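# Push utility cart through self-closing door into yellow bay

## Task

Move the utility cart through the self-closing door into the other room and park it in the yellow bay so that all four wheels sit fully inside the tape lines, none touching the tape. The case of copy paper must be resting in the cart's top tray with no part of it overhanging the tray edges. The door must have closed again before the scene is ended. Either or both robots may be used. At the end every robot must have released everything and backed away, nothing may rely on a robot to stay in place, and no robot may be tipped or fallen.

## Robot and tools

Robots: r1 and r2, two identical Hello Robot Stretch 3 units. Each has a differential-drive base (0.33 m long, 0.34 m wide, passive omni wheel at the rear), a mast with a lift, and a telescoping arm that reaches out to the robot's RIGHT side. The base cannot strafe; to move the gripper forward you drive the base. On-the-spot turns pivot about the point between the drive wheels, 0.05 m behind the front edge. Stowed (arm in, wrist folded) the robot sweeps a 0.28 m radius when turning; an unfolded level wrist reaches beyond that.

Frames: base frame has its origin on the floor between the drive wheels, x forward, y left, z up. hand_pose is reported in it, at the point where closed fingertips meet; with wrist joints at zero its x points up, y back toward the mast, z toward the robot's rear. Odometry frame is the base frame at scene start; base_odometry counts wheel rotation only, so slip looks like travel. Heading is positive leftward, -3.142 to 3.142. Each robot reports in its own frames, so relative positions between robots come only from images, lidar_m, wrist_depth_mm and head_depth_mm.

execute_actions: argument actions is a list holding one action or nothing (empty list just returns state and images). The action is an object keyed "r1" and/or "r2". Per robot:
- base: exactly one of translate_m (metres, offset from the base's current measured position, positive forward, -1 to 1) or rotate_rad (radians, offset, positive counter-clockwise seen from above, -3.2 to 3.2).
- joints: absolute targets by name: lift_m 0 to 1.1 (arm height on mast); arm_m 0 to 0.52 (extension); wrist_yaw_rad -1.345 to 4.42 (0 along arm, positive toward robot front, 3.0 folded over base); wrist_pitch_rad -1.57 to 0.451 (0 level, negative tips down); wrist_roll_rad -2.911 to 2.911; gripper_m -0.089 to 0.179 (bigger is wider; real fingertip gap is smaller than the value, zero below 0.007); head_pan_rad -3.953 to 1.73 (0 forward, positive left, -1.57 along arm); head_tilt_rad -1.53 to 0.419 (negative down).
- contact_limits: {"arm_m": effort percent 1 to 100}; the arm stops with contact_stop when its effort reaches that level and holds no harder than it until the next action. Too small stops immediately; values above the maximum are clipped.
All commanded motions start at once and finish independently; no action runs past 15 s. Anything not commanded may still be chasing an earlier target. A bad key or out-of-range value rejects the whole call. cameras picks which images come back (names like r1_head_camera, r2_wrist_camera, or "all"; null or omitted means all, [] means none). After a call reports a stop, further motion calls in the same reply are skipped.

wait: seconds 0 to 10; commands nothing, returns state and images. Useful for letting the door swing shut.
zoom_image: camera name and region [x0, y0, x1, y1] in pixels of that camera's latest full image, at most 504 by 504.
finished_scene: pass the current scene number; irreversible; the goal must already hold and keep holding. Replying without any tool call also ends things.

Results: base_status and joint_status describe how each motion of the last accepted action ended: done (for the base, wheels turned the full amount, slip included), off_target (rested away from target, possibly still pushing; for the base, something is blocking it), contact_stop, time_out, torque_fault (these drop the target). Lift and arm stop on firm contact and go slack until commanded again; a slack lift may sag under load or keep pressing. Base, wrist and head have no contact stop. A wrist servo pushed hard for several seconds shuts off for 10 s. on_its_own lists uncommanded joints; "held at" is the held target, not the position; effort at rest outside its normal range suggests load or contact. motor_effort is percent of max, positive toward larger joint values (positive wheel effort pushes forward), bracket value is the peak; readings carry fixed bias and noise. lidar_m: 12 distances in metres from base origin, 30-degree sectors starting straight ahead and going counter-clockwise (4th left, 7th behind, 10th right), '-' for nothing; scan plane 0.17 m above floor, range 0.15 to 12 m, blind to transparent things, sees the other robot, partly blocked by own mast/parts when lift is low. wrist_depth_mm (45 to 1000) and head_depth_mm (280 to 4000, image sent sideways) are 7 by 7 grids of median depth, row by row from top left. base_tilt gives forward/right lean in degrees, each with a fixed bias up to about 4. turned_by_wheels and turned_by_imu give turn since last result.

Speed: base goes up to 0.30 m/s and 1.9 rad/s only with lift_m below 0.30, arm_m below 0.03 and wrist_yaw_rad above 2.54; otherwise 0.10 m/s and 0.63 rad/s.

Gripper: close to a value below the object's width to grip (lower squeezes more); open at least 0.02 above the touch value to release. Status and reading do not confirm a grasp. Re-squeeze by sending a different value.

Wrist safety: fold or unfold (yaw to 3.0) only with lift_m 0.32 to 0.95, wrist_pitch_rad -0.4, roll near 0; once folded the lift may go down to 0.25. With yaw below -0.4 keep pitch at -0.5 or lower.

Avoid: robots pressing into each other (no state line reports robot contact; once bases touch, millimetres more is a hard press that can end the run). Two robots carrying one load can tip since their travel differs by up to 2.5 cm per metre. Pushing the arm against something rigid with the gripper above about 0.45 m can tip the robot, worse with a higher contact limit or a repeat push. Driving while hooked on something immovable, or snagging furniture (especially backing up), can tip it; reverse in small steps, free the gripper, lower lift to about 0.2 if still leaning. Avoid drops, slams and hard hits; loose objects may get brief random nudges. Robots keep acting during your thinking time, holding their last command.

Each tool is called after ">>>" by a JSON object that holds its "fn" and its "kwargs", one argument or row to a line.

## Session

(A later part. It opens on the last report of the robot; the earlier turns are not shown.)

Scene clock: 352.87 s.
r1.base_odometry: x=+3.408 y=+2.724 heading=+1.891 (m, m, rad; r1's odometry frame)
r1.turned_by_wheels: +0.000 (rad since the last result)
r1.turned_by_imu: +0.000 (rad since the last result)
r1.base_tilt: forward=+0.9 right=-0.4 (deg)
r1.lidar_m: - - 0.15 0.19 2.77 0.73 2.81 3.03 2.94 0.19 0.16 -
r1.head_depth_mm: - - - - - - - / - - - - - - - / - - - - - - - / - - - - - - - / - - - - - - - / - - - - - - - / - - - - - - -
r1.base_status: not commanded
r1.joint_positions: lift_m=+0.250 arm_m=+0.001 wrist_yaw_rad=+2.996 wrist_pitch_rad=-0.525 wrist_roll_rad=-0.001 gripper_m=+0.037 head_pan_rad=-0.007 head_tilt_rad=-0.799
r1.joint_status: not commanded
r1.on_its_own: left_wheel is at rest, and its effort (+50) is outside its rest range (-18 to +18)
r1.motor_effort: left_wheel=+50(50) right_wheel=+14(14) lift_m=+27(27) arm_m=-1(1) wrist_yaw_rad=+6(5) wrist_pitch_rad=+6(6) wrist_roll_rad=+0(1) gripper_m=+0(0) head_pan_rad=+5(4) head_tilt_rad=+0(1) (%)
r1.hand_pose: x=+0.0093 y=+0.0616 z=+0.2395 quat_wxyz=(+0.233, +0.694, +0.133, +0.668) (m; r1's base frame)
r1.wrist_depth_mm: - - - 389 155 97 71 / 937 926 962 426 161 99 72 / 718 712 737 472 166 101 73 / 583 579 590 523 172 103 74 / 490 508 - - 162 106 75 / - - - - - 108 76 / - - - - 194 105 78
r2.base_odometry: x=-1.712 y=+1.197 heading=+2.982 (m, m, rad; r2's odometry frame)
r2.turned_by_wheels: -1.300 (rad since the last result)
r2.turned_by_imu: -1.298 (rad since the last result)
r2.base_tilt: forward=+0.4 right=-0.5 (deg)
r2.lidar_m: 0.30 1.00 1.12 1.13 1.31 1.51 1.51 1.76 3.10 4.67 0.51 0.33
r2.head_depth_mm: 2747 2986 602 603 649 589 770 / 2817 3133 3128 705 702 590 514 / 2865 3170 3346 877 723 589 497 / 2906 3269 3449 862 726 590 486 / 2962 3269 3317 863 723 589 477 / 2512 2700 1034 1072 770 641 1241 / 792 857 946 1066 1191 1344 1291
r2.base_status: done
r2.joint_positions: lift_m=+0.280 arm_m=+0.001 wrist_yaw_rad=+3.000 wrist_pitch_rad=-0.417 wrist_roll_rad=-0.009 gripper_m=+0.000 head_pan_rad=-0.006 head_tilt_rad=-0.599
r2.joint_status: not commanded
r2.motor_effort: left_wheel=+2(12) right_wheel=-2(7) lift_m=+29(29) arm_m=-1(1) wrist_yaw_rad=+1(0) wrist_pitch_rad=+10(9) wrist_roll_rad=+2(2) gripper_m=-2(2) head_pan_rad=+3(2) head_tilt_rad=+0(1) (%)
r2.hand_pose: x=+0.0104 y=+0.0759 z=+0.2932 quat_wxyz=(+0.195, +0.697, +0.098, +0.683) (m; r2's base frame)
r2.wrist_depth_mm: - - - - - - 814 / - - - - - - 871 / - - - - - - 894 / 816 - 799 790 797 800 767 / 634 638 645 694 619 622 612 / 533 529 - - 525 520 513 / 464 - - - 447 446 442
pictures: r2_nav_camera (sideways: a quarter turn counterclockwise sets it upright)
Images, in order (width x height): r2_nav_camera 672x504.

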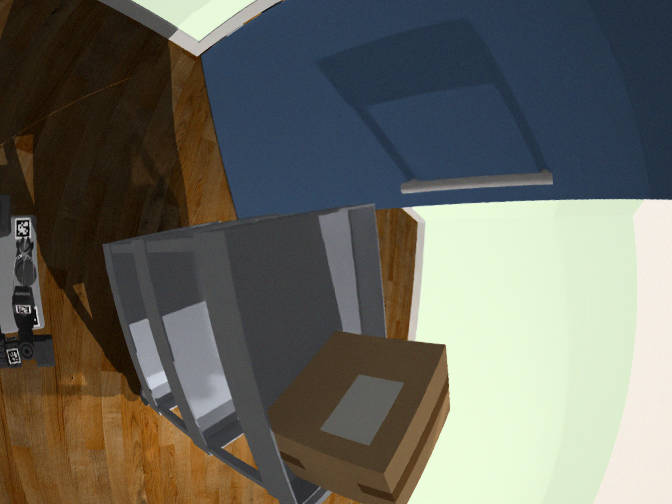

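Push straight: pivots the left end past the door edge.

>>> {"fn": "execute_actions", "kwargs": {
  "actions": [
    {"r2":{"base":{"translate_m":0.8}}}
  ],
  "cameras": ["r2_nav_camera"]
}}

Scene clock: 357.37 s.
r1.base_odometry: x=+3.408 y=+2.724 heading=+1.891 (m, m, rad; r1's odometry frame)
r1.turned_by_wheels: +0.000 (rad since the last result)
r1.turned_by_imu: +0.000 (rad since the last result)
r1.base_tilt: forward=+0.9 right=-0.4 (deg)
r1.lidar_m: - - 0.15 0.19 2.76 0.73 2.81 3.02 2.93 0.19 0.16 -
r1.head_depth_mm: - - - - - - - / - - - - - - - / - - - - - - - / - - - - - - - / - - - - - - - / - - - - - - - / - - - - - - -
r1.base_status: not commanded
r1.joint_positions: lift_m=+0.250 arm_m=+0.001 wrist_yaw_rad=+2.996 wrist_pitch_rad=-0.525 wrist_roll_rad=-0.001 gripper_m=+0.037 head_pan_rad=-0.007 head_tilt_rad=-0.799
r1.joint_status: not commanded
r1.on_its_own: left_wheel is at rest, and its effort (+51) is outside its rest range (-18 to +18)
r1.motor_effort: left_wheel=+51(51) right_wheel=+14(15) lift_m=+27(27) arm_m=-1(1) wrist_yaw_rad=+6(6) wrist_pitch_rad=+6(6) wrist_roll_rad=-1(0) gripper_m=+0(0) head_pan_rad=+4(4) head_tilt_rad=-1(0) (%)
r1.hand_pose: x=+0.0093 y=+0.0616 z=+0.2395 quat_wxyz=(+0.233, +0.694, +0.133, +0.668) (m; r1's base frame)
r1.wrist_depth_mm: - - - 389 155 97 71 / 945 916 963 427 161 99 72 / 719 730 728 467 166 101 73 / 586 588 591 527 172 103 74 / 492 505 - - 162 106 75 / - - - - - 108 77 / - - - - 194 105 78
r2.base_odometry: x=-2.501 y=+1.324 heading=+2.982 (m, m, rad; r2's odometry frame)
r2.turned_by_wheels: +0.000 (rad since the last result)
r2.turned_by_imu: -0.099 (rad since the last result)
r2.base_tilt: forward=+0.4 right=-0.5 (deg)
r2.lidar_m: - - 0.37 0.43 1.05 1.66 2.27 2.52 3.94 0.19 0.15 -
r2.head_depth_mm: 2106 2299 2578 2447 657 503 486 / 2135 2346 2582 2448 1901 591 498 / 2148 2369 2614 2468 1892 592 497 / 2179 2367 2672 2445 1891 590 498 / 2218 2415 2705 2457 1906 590 497 / 2232 2432 2728 2442 1893 576 497 / 2156 2218 2285 2280 1885 1543 489
r2.base_status: done
r2.joint_positions: lift_m=+0.280 arm_m=+0.001 wrist_yaw_rad=+3.000 wrist_pitch_rad=-0.416 wrist_roll_rad=-0.009 gripper_m=+0.000 head_pan_rad=-0.006 head_tilt_rad=-0.598
r2.joint_status: not commanded
r2.motor_effort: left_wheel=+7(44) right_wheel=+11(35) lift_m=+30(30) arm_m=-1(1) wrist_yaw_rad=+1(1) wrist_pitch_rad=+9(10) wrist_roll_rad=+2(1) gripper_m=-2(3) head_pan_rad=+3(3) head_tilt_rad=-1(1) (%)
r2.hand_pose: x=+0.0105 y=+0.0759 z=+0.2932 quat_wxyz=(+0.195, +0.697, +0.098, +0.683) (m; r2's base frame)
r2.wrist_depth_mm: 916 - 746 474 137 262 903 / - - 853 517 143 290 - / - - 928 564 157 322 - / 780 - 788 607 172 363 774 / 649 630 662 637 195 604 622 / 530 534 - - 253 272 293 / 465 - - - 246 282 283
pictures: r2_nav_camera (sideways: a quarter turn counterclockwise sets it upright)
Images, in order (width x height): r2_nav_camera 672x504.

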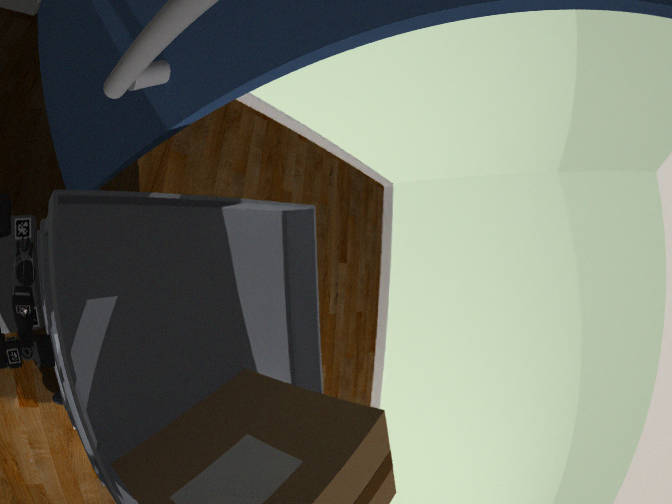

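>>> {"fn": "execute_actions", "kwargs": {
  "actions": [
    {"r2":{"base":{"translate_m":0.25}}}
  ],
  "cameras": []
}}

>>> {"fn": "execute_actions", "kwargs": {
  "actions": [
    {"r2":{"base":{"translate_m":-0.4}}}
  ],
  "cameras": []
}}

>>> {"fn": "execute_actions", "kwargs": {
  "actions": [
    {"r2":{"base":{"rotate_rad":-1.57}}}
  ],
  "cameras": []
}}

>>> {"fn": "execute_actions", "kwargs": {
  "actions": [
    {"r2":{"base":{"translate_m":1.0}}}
  ],
  "cameras": []
}}

>>> {"fn": "execute_actions", "kwargs": {
  "actions": [
    {"r2":{"base":{"rotate_rad":1.57}}}
  ],
  "cameras": []
}}

>>> {"fn": "execute_actions", "kwargs": {
  "actions": [
    {"r2":{"base":{"translate_m":0.65}}}
  ],
  "cameras": []
}}

>>> {"fn": "execute_actions", "kwargs": {
  "actions": [
    {"r2":{"base":{"rotate_rad":1.57}}}
  ],
  "cameras": ["r2_nav_camera"]
}}

Scene clock: 360.63 s.
r1.base_odometry: x=+3.408 y=+2.724 heading=+1.891 (m, m, rad; r1's odometry frame)
r1.turned_by_wheels: +0.000 (rad since the last result)
r1.turned_by_imu: +0.000 (rad since the last result)
r1.base_tilt: forward=+0.9 right=-0.4 (deg)
r1.lidar_m: - - 0.15 0.19 1.07 0.73 2.80 3.02 2.93 0.19 0.16 -
r1.head_depth_mm: - - - - - - - / - - - - - - - / - - - - - - - / - - - - - - - / - - - - - - - / - - - - - - - / - - - - - - -
r1.base_status: not commanded
r1.joint_positions: lift_m=+0.250 arm_m=+0.001 wrist_yaw_rad=+2.996 wrist_pitch_rad=-0.525 wrist_roll_rad=-0.001 gripper_m=+0.037 head_pan_rad=-0.007 head_tilt_rad=-0.799
r1.joint_status: not commanded
r1.on_its_own: left_wheel is at rest, and its effort (+51) is outside its rest range (-18 to +18)
r1.motor_effort: left_wheel=+51(50) right_wheel=+14(15) lift_m=+27(27) arm_m=-1(1) wrist_yaw_rad=+5(6) wrist_pitch_rad=+6(6) wrist_roll_rad=+0(0) gripper_m=+0(0) head_pan_rad=+4(4) head_tilt_rad=+0(0) (%)
r1.hand_pose: x=+0.0093 y=+0.0616 z=+0.2395 quat_wxyz=(+0.233, +0.694, +0.133, +0.668) (m; r1's base frame)
r1.wrist_depth_mm: - - - 391 155 97 71 / 949 927 950 426 160 99 72 / 714 717 725 469 167 101 73 / 577 581 591 526 172 103 74 / 485 507 - - 162 106 75 / - - - - - 108 76 / - - - - 193 105 78
r2.base_odometry: x=-2.748 y=+1.363 heading=+2.982 (m, m, rad; r2's odometry frame)
r2.turned_by_wheels: +0.000 (rad since the last result)
r2.turned_by_imu: -0.020 (rad since the last result)
r2.base_tilt: forward=+0.4 right=-0.4 (deg)
r2.lidar_m: - - 3.85 0.21 0.25 1.56 2.52 2.76 4.27 0.19 0.15 -
r2.head_depth_mm: 1904 2078 2314 2431 634 477 484 / 1925 2107 2339 2448 1883 591 498 / 1921 2122 2348 2474 1878 591 499 / 1957 2165 2361 2440 1888 590 498 / 1978 2188 2402 2451 1884 591 497 / 1978 2180 2419 2452 1889 591 497 / 1994 2141 2322 2260 1880 1487 478
r2.base_status: done
r2.joint_positions: lift_m=+0.280 arm_m=+0.001 wrist_yaw_rad=+3.000 wrist_pitch_rad=-0.416 wrist_roll_rad=-0.009 gripper_m=+0.000 head_pan_rad=-0.006 head_tilt_rad=-0.598
r2.joint_status: not commanded
r2.motor_effort: left_wheel=+7(28) right_wheel=+8(28) lift_m=+29(29) arm_m=+0(0) wrist_yaw_rad=+1(1) wrist_pitch_rad=+9(9) wrist_roll_rad=+2(2) gripper_m=-2(2) head_pan_rad=+2(3) head_tilt_rad=-1(1) (%)
r2.hand_pose: x=+0.0105 y=+0.0759 z=+0.2932 quat_wxyz=(+0.195, +0.697, +0.098, +0.683) (m; r2's base frame)
r2.wrist_depth_mm: 914 - 231 - 137 891 915 / 957 - 250 - 149 976 979 / 993 - 271 - 163 - - / 792 - 301 783 180 777 772 / 631 642 329 686 204 620 631 / 529 523 - - 260 283 306 / 472 - - - 265 283 279
pictures: none
No camera images: the call's "cameras" was empty. Leave "cameras" out to get every camera's image.

Scene clock: 363.63 s.
r1.base_odometry: x=+3.408 y=+2.724 heading=+1.891 (m, m, rad; r1's odometry frame)
r1.turned_by_wheels: +0.000 (rad since the last result)
r1.turned_by_imu: +0.000 (rad since the last result)
r1.base_tilt: forward=+0.9 right=-0.4 (deg)
r1.lidar_m: - - 0.15 0.19 1.07 0.73 2.81 3.02 2.93 0.19 0.16 -
r1.head_depth_mm: - - - - - - - / - - - - - - - / - - - - - - - / - - - - - - - / - - - - - - - / - - - - - - - / - - - - - - -
r1.base_status: not commanded
r1.joint_positions: lift_m=+0.250 arm_m=+0.001 wrist_yaw_rad=+2.996 wrist_pitch_rad=-0.525 wrist_roll_rad=-0.001 gripper_m=+0.037 head_pan_rad=-0.007 head_tilt_rad=-0.799
r1.joint_status: not commanded
r1.on_its_own: left_wheel is at rest, and its effort (+51) is outside its rest range (-18 to +18)
r1.motor_effort: left_wheel=+51(50) right_wheel=+14(14) lift_m=+26(27) arm_m=-1(1) wrist_yaw_rad=+6(5) wrist_pitch_rad=+6(6) wrist_roll_rad=+0(0) gripper_m=+0(0) head_pan_rad=+4(4) head_tilt_rad=+0(1) (%)
r1.hand_pose: x=+0.0093 y=+0.0616 z=+0.2395 quat_wxyz=(+0.233, +0.694, +0.133, +0.668) (m; r1's base frame)
r1.wrist_depth_mm: - - - 390 155 97 71 / 939 924 956 425 161 99 72 / 729 720 740 471 166 101 73 / 578 585 588 523 172 103 74 / 487 509 - - 162 106 75 / - - - - - 108 77 / - - - - 193 105 78
r2.base_odometry: x=-2.353 y=+1.300 heading=+2.982 (m, m, rad; r2's odometry frame)
r2.turned_by_wheels: +0.000 (rad since the last result)
r2.turned_by_imu: +0.001 (rad since the last result)
r2.base_tilt: forward=+0.4 right=-0.5 (deg)
r2.lidar_m: 0.45 0.41 0.43 0.63 1.07 1.66 2.12 2.31 3.61 4.81 0.64 0.47
r2.head_depth_mm: 2257 2464 625 616 641 901 856 / 2291 2477 712 747 726 897 839 / 2284 2510 2787 903 727 901 835 / 2313 2549 2865 936 724 901 838 / 2358 2534 2823 937 724 901 840 / 2363 2621 2882 971 700 608 1207 / 2325 2421 2462 2356 1888 1534 1295
r2.base_status: done
r2.joint_positions: lift_m=+0.280 arm_m=+0.001 wrist_yaw_rad=+3.000 wrist_pitch_rad=-0.416 wrist_roll_rad=-0.009 gripper_m=+0.000 head_pan_rad=-0.006 head_tilt_rad=-0.598
r2.joint_status: not commanded
r2.motor_effort: left_wheel=+1(8) right_wheel=-1(8) lift_m=+30(30) arm_m=+0(1) wrist_yaw_rad=+0(1) wrist_pitch_rad=+9(9) wrist_roll_rad=+2(2) gripper_m=-2(2) head_pan_rad=+3(3) head_tilt_rad=-1(1) (%)
r2.hand_pose: x=+0.0105 y=+0.0759 z=+0.2932 quat_wxyz=(+0.195, +0.697, +0.098, +0.683) (m; r2's base frame)
r2.wrist_depth_mm: 922 - 924 679 500 399 333 / - - 999 735 534 419 347 / - - - 819 569 446 366 / 814 - 803 759 620 467 401 / 639 642 665 693 610 486 579 / 531 524 - - 518 499 518 / 466 - - - 449 444 447
pictures: none
No camera images: the call's "cameras" was empty. Leave "cameras" out to get every camera's image.

Scene clock: 365.83 s.
r1.base_odometry: x=+3.408 y=+2.724 heading=+1.891 (m, m, rad; r1's odometry frame)
r1.turned_by_wheels: +0.000 (rad since the last result)
r1.turned_by_imu: +0.000 (rad since the last result)
r1.base_tilt: forward=+0.9 right=-0.4 (deg)
r1.lidar_m: - - 0.15 0.19 1.07 0.73 2.80 3.02 2.93 0.19 0.16 -
r1.head_depth_mm: - - - - - - - / - - - - - - - / - - - - - - - / - - - - - - - / - - - - - - - / - - - - - - - / - - - - - - -
r1.base_status: not commanded
r1.joint_positions: lift_m=+0.250 arm_m=+0.001 wrist_yaw_rad=+2.996 wrist_pitch_rad=-0.525 wrist_roll_rad=-0.001 gripper_m=+0.037 head_pan_rad=-0.007 head_tilt_rad=-0.799
r1.joint_status: not commanded
r1.on_its_own: left_wheel is at rest, and its effort (+51) is outside its rest range (-18 to +18)
r1.motor_effort: left_wheel=+51(50) right_wheel=+14(14) lift_m=+27(27) arm_m=-1(1) wrist_yaw_rad=+5(5) wrist_pitch_rad=+6(6) wrist_roll_rad=-1(1) gripper_m=+0(0) head_pan_rad=+4(4) head_tilt_rad=+0(1) (%)
r1.hand_pose: x=+0.0093 y=+0.0616 z=+0.2395 quat_wxyz=(+0.233, +0.694, +0.133, +0.668) (m; r1's base frame)
r1.wrist_depth_mm: - - - 390 155 97 71 / 945 924 950 423 160 99 72 / 718 727 736 469 166 101 73 / 582 587 586 526 173 104 74 / 488 502 - - 162 106 75 / - - - - - 108 77 / - - - - 193 105 78
r2.base_odometry: x=-2.353 y=+1.300 heading=+1.412 (m, m, rad; r2's odometry frame)
r2.turned_by_wheels: -1.570 (rad since the last result)
r2.turned_by_imu: -1.567 (rad since the last result)
r2.base_tilt: forward=+0.3 right=-0.5 (deg)
r2.lidar_m: 4.83 0.63 0.46 0.45 0.42 0.43 0.63 1.07 1.66 2.12 2.32 3.60
r2.head_depth_mm: - - 3510 2461 1872 1543 1295 / - - 3523 2418 1899 1537 1288 / - - 3536 2466 1892 1539 1292 / - - 3475 2453 1889 1531 1292 / - - 3417 2452 1884 1541 1293 / - - 3468 2454 1907 1531 1298 / - - 3483 2484 1909 1532 1287
r2.base_status: done
r2.joint_positions: lift_m=+0.280 arm_m=+0.001 wrist_yaw_rad=+3.000 wrist_pitch_rad=-0.416 wrist_roll_rad=-0.009 gripper_m=+0.000 head_pan_rad=-0.006 head_tilt_rad=-0.598
r2.joint_status: not commanded
r2.motor_effort: left_wheel=+2(13) right_wheel=-2(8) lift_m=+30(30) arm_m=-1(1) wrist_yaw_rad=+0(0) wrist_pitch_rad=+9(9) wrist_roll_rad=+2(2) gripper_m=-2(2) head_pan_rad=+2(3) head_tilt_rad=-1(2) (%)
r2.hand_pose: x=+0.0105 y=+0.0759 z=+0.2932 quat_wxyz=(+0.195, +0.697, +0.098, +0.683) (m; r2's base frame)
r2.wrist_depth_mm: 325 - - - - - - / 346 - 921 937 939 775 - / 365 - 530 554 576 612 - / 384 - 594 748 781 749 784 / 404 451 640 684 631 628 640 / 431 499 - - 525 523 520 / 446 - - - 446 448 440
pictures: none
No camera images: the call's "cameras" was empty. Leave "cameras" out to get every camera's image.

Scene clock: 370.87 s.
r1.base_odometry: x=+3.408 y=+2.724 heading=+1.891 (m, m, rad; r1's odometry frame)
r1.turned_by_wheels: +0.000 (rad since the last result)
r1.turned_by_imu: +0.000 (rad since the last result)
r1.base_tilt: forward=+0.9 right=-0.4 (deg)
r1.lidar_m: - - 0.15 0.19 1.06 0.73 2.80 3.03 2.93 0.19 0.16 -
r1.head_depth_mm: - - - - - - - / - - - - - - - / - - - - - - - / - - - - - - - / - - - - - - - / - - - - - - - / - - - - - - -
r1.base_status: not commanded
r1.joint_positions: lift_m=+0.250 arm_m=+0.001 wrist_yaw_rad=+2.996 wrist_pitch_rad=-0.525 wrist_roll_rad=-0.001 gripper_m=+0.037 head_pan_rad=-0.007 head_tilt_rad=-0.799
r1.joint_status: not commanded
r1.on_its_own: left_wheel is at rest, and its effort (+50) is outside its rest range (-18 to +18)
r1.motor_effort: left_wheel=+50(51) right_wheel=+14(14) lift_m=+27(27) arm_m=-1(1) wrist_yaw_rad=+6(5) wrist_pitch_rad=+6(6) wrist_roll_rad=+0(0) gripper_m=+0(0) head_pan_rad=+4(4) head_tilt_rad=+0(0) (%)
r1.hand_pose: x=+0.0093 y=+0.0616 z=+0.2395 quat_wxyz=(+0.233, +0.694, +0.133, +0.668) (m; r1's base frame)
r1.wrist_depth_mm: - - - 390 155 97 71 / 943 917 951 427 160 99 72 / 709 725 728 470 166 101 73 / 579 581 590 524 172 103 74 / 487 505 - - 162 106 75 / - - - - - 108 77 / - - - - 193 105 78
r2.base_odometry: x=-2.195 y=+2.287 heading=+1.412 (m, m, rad; r2's odometry frame)
r2.turned_by_wheels: +0.000 (rad since the last result)
r2.turned_by_imu: +0.003 (rad since the last result)
r2.base_tilt: forward=+0.4 right=-0.5 (deg)
r2.lidar_m: 3.83 3.08 2.50 2.48 0.74 0.69 1.30 2.15 2.29 2.28 2.50 3.87
r2.head_depth_mm: 3367 3675 3534 2447 1881 1533 1292 / 3361 3691 3485 2462 1903 1537 1288 / 3418 3736 3454 2427 1892 1541 1302 / 3447 3866 3452 2454 1882 1532 1293 / 3438 3815 3488 2420 1879 1531 1295 / 3481 3923 3491 2472 1876 1542 1288 / 3526 3920 3478 2459 1878 1538 1290
r2.base_status: done
r2.joint_positions: lift_m=+0.280 arm_m=+0.001 wrist_yaw_rad=+3.000 wrist_pitch_rad=-0.416 wrist_roll_rad=-0.009 gripper_m=+0.000 head_pan_rad=-0.006 head_tilt_rad=-0.598
r2.joint_status: not commanded
r2.motor_effort: left_wheel=+2(11) right_wheel=-2(4) lift_m=+30(30) arm_m=-1(1) wrist_yaw_rad=+1(1) wrist_pitch_rad=+10(9) wrist_roll_rad=+2(2) gripper_m=-3(2) head_pan_rad=+4(3) head_tilt_rad=-1(1) (%)
r2.hand_pose: x=+0.0105 y=+0.0759 z=+0.2932 quat_wxyz=(+0.195, +0.697, +0.098, +0.683) (m; r2's base frame)
r2.wrist_depth_mm: - - - - - - - / - - - - - - - / 964 - - - - - - / 793 - 805 805 789 788 773 / 629 640 654 703 625 621 619 / 536 531 - - 526 522 515 / 464 - - - 451 451 448
pictures: none
No camera images: the call's "cameras" was empty. Leave "cameras" out to get every camera's image.

Scene clock: 373.07 s.
r1.base_odometry: x=+3.408 y=+2.724 heading=+1.891 (m, m, rad; r1's odometry frame)
r1.turned_by_wheels: +0.000 (rad since the last result)
r1.turned_by_imu: +0.000 (rad since the last result)
r1.base_tilt: forward=+0.9 right=-0.4 (deg)
r1.lidar_m: - - 0.15 0.19 1.06 0.73 2.80 3.04 2.94 0.19 0.16 -
r1.head_depth_mm: - - - - - - - / - - - - - - - / - - - - - - - / - - - - - - - / - - - - - - - / - - - - - - - / - - - - - - -
r1.base_status: not commanded
r1.joint_positions: lift_m=+0.250 arm_m=+0.001 wrist_yaw_rad=+2.996 wrist_pitch_rad=-0.525 wrist_roll_rad=-0.001 gripper_m=+0.037 head_pan_rad=-0.007 head_tilt_rad=-0.799
r1.joint_status: not commanded
r1.on_its_own: left_wheel is at rest, and its effort (+51) is outside its rest range (-18 to +18)
r1.motor_effort: left_wheel=+51(51) right_wheel=+14(14) lift_m=+27(27) arm_m=-1(1) wrist_yaw_rad=+5(5) wrist_pitch_rad=+6(6) wrist_roll_rad=+0(0) gripper_m=+0(0) head_pan_rad=+4(4) head_tilt_rad=+0(1) (%)
r1.hand_pose: x=+0.0093 y=+0.0616 z=+0.2395 quat_wxyz=(+0.233, +0.694, +0.133, +0.668) (m; r1's base frame)
r1.wrist_depth_mm: - - - 390 155 97 71 / 946 927 972 425 160 99 72 / 722 729 738 470 166 101 73 / 584 586 580 523 173 103 74 / 491 509 - - 162 106 75 / - - - - - 108 77 / - - - - 194 105 78
r2.base_odometry: x=-2.195 y=+2.287 heading=+2.982 (m, m, rad; r2's odometry frame)
r2.turned_by_wheels: +1.570 (rad since the last result)
r2.turned_by_imu: +1.569 (rad since the last result)
r2.base_tilt: forward=+0.4 right=-0.5 (deg)
r2.lidar_m: 2.48 0.74 0.69 1.29 2.15 2.29 2.28 2.49 3.84 3.83 3.06 2.50
r2.head_depth_mm: 2102 2324 2570 2442 1896 1528 1299 / 2154 2371 2590 2443 1886 1535 1290 / 2158 2361 2639 2471 1891 1533 1298 / 2159 2383 2664 2465 1894 1538 1300 / 2188 2414 2696 2461 1876 1534 1295 / 2221 2415 2697 2417 1890 1544 1291 / 2226 2471 2768 2432 1897 1535 1298
r2.base_status: done
r2.joint_positions: lift_m=+0.280 arm_m=+0.001 wrist_yaw_rad=+3.000 wrist_pitch_rad=-0.416 wrist_roll_rad=-0.009 gripper_m=+0.000 head_pan_rad=-0.006 head_tilt_rad=-0.598
r2.joint_status: not commanded
r2.motor_effort: left_wheel=-2(11) right_wheel=+1(9) lift_m=+30(30) arm_m=-1(1) wrist_yaw_rad=+1(1) wrist_pitch_rad=+9(9) wrist_roll_rad=+1(2) gripper_m=-2(2) head_pan_rad=+2(3) head_tilt_rad=-1(2) (%)
r2.hand_pose: x=+0.0105 y=+0.0759 z=+0.2932 quat_wxyz=(+0.195, +0.697, +0.098, +0.683) (m; r2's base frame)
r2.wrist_depth_mm: - - - - - - - / - - - - - 730 866 / - - - - - 754 818 / 784 - 804 791 778 767 784 / 642 643 667 691 622 621 619 / 535 528 - - 521 519 521 / 465 - - - 455 445 446
pictures: none
No camera images: the call's "cameras" was empty. Leave "cameras" out to get every camera's image.

Scene clock: 376.87 s.
r1.base_odometry: x=+3.408 y=+2.724 heading=+1.891 (m, m, rad; r1's odometry frame)
r1.turned_by_wheels: +0.000 (rad since the last result)
r1.turned_by_imu: +0.000 (rad since the last result)
r1.base_tilt: forward=+0.9 right=-0.4 (deg)
r1.lidar_m: - - 0.15 0.19 1.07 0.73 2.81 3.03 2.93 0.19 0.16 -
r1.head_depth_mm: - - - - - - - / - - - - - - - / - - - - - - - / - - - - - - - / - - - - - - - / - - - - - - - / - - - - - - -
r1.base_status: not commanded
r1.joint_positions: lift_m=+0.250 arm_m=+0.001 wrist_yaw_rad=+2.996 wrist_pitch_rad=-0.525 wrist_roll_rad=-0.001 gripper_m=+0.037 head_pan_rad=-0.007 head_tilt_rad=-0.799
r1.joint_status: not commanded
r1.on_its_own: left_wheel is at rest, and its effort (+51) is outside its rest range (-18 to +18)
r1.motor_effort: left_wheel=+51(51) right_wheel=+15(14) lift_m=+27(27) arm_m=-1(1) wrist_yaw_rad=+5(5) wrist_pitch_rad=+6(6) wrist_roll_rad=-1(1) gripper_m=+0(0) head_pan_rad=+4(4) head_tilt_rad=+0(0) (%)
r1.hand_pose: x=+0.0093 y=+0.0616 z=+0.2395 quat_wxyz=(+0.233, +0.694, +0.133, +0.668) (m; r1's base frame)
r1.wrist_depth_mm: - - - 394 155 97 71 / 938 907 965 427 161 99 72 / 726 718 740 471 166 101 73 / 584 580 583 527 172 103 74 / 488 504 - - 162 106 75 / - - - - - 108 76 / - - - - 193 105 78
r2.base_odometry: x=-2.837 y=+2.391 heading=+2.982 (m, m, rad; r2's odometry frame)
r2.turned_by_wheels: +0.000 (rad since the last result)
r2.turned_by_imu: +0.002 (rad since the last result)
r2.base_tilt: forward=+0.3 right=-0.5 (deg)
r2.lidar_m: 1.83 2.01 0.54 0.52 0.54 2.94 2.92 3.20 3.98 3.93 2.28 1.85
r2.head_depth_mm: 1549 1691 1875 2087 1889 1539 1295 / 1553 1714 1904 2123 1889 1537 1284 / 1579 1724 1933 2144 1897 1542 1291 / 1588 1754 1925 2169 1886 1540 1300 / 1600 1754 1951 2170 1893 1545 1298 / 1624 1798 1961 2202 1885 1526 1291 / 1636 1790 2013 2209 1885 1537 1293
r2.base_status: done
r2.joint_positions: lift_m=+0.280 arm_m=+0.001 wrist_yaw_rad=+3.000 wrist_pitch_rad=-0.416 wrist_roll_rad=-0.009 gripper_m=+0.000 head_pan_rad=-0.006 head_tilt_rad=-0.598
r2.joint_status: not commanded
r2.motor_effort: left_wheel=-3(7) right_wheel=+1(8) lift_m=+30(30) arm_m=-1(1) wrist_yaw_rad=+1(1) wrist_pitch_rad=+9(9) wrist_roll_rad=+1(2) gripper_m=-2(2) head_pan_rad=+3(3) head_tilt_rad=-1(1) (%)
r2.hand_pose: x=+0.0105 y=+0.0759 z=+0.2932 quat_wxyz=(+0.195, +0.697, +0.098, +0.683) (m; r2's base frame)
r2.wrist_depth_mm: - - - - - - - / - - 983 986 - - - / - - 595 622 921 - - / 795 - 812 758 789 790 788 / 655 636 666 682 632 627 619 / 531 527 - - 523 517 514 / 467 - - - 452 447 441
pictures: none
No camera images: the call's "cameras" was empty. Leave "cameras" out to get every camera's image.

Scene clock: 379.17 s.
r1.base_odometry: x=+3.408 y=+2.724 heading=+1.891 (m, m, rad; r1's odometry frame)
r1.turned_by_wheels: +0.000 (rad since the last result)
r1.turned_by_imu: +0.000 (rad since the last result)
r1.base_tilt: forward=+0.9 right=-0.4 (deg)
r1.lidar_m: - - 0.15 0.19 1.07 0.73 2.81 3.00 2.94 0.19 0.16 -
r1.head_depth_mm: - - - - - - - / - - - - - - - / - - - - - - - / - - - - - - - / - - - - - - - / - - - - - - - / - - - - - - -
r1.base_status: not commanded
r1.joint_positions: lift_m=+0.250 arm_m=+0.001 wrist_yaw_rad=+2.996 wrist_pitch_rad=-0.525 wrist_roll_rad=-0.001 gripper_m=+0.037 head_pan_rad=-0.007 head_tilt_rad=-0.799
r1.joint_status: not commanded
r1.on_its_own: left_wheel is at rest, and its effort (+51) is outside its rest range (-18 to +18)
r1.motor_effort: left_wheel=+51(51) right_wheel=+14(15) lift_m=+27(27) arm_m=-1(1) wrist_yaw_rad=+6(6) wrist_pitch_rad=+6(6) wrist_roll_rad=-1(0) gripper_m=+0(0) head_pan_rad=+4(4) head_tilt_rad=+0(1) (%)
r1.hand_pose: x=+0.0093 y=+0.0616 z=+0.2395 quat_wxyz=(+0.233, +0.694, +0.133, +0.668) (m; r1's base frame)
r1.wrist_depth_mm: - - - 391 155 97 71 / 948 914 968 423 160 99 72 / 709 723 719 468 166 101 73 / 576 584 585 528 172 103 74 / 487 507 - - 162 106 75 / - - - - - 108 76 / - - - - 194 105 78
r2.base_odometry: x=-2.837 y=+2.391 heading=-1.731 (m, m, rad; r2's odometry frame)
r2.turned_by_wheels: +1.570 (rad since the last result)
r2.turned_by_imu: +1.568 (rad since the last result)
r2.base_tilt: forward=+0.4 right=-0.5 (deg)
r2.lidar_m: 0.52 0.54 2.93 2.92 3.21 3.95 3.94 2.28 1.85 1.84 2.02 0.54
r2.head_depth_mm: 1577 1721 1890 2071 644 1458 1293 / 1583 1745 666 711 644 951 987 / 1586 1760 605 649 651 971 1070 / - - 586 618 643 973 1069 / - - 586 594 636 975 1066 / - - 586 572 619 964 893 / - 1166 1222 1374 629 775 1261
r2.base_status: done
r2.joint_positions: lift_m=+0.280 arm_m=+0.002 wrist_yaw_rad=+3.000 wrist_pitch_rad=-0.416 wrist_roll_rad=-0.009 gripper_m=+0.000 head_pan_rad=-0.006 head_tilt_rad=-0.598
r2.joint_status: not commanded
r2.motor_effort: left_wheel=-2(11) right_wheel=+1(9) lift_m=+30(30) arm_m=-1(1) wrist_yaw_rad=+0(0) wrist_pitch_rad=+10(9) wrist_roll_rad=+2(2) gripper_m=-2(2) head_pan_rad=+2(2) head_tilt_rad=-2(2) (%)
r2.hand_pose: x=+0.0105 y=+0.0759 z=+0.2932 quat_wxyz=(+0.195, +0.697, +0.098, +0.683) (m; r2's base frame)
r2.wrist_depth_mm: - - - - - - - / - - - - - - - / - - - - - - - / 782 - 806 806 779 774 770 / 635 641 661 685 627 641 623 / 534 534 - - 519 507 522 / 474 - - - 450 442 448
pictures: r2_nav_camera (sideways: a quarter turn counterclockwise sets it upright)
Images, in order (width x height): r2_nav_camera 672x504.

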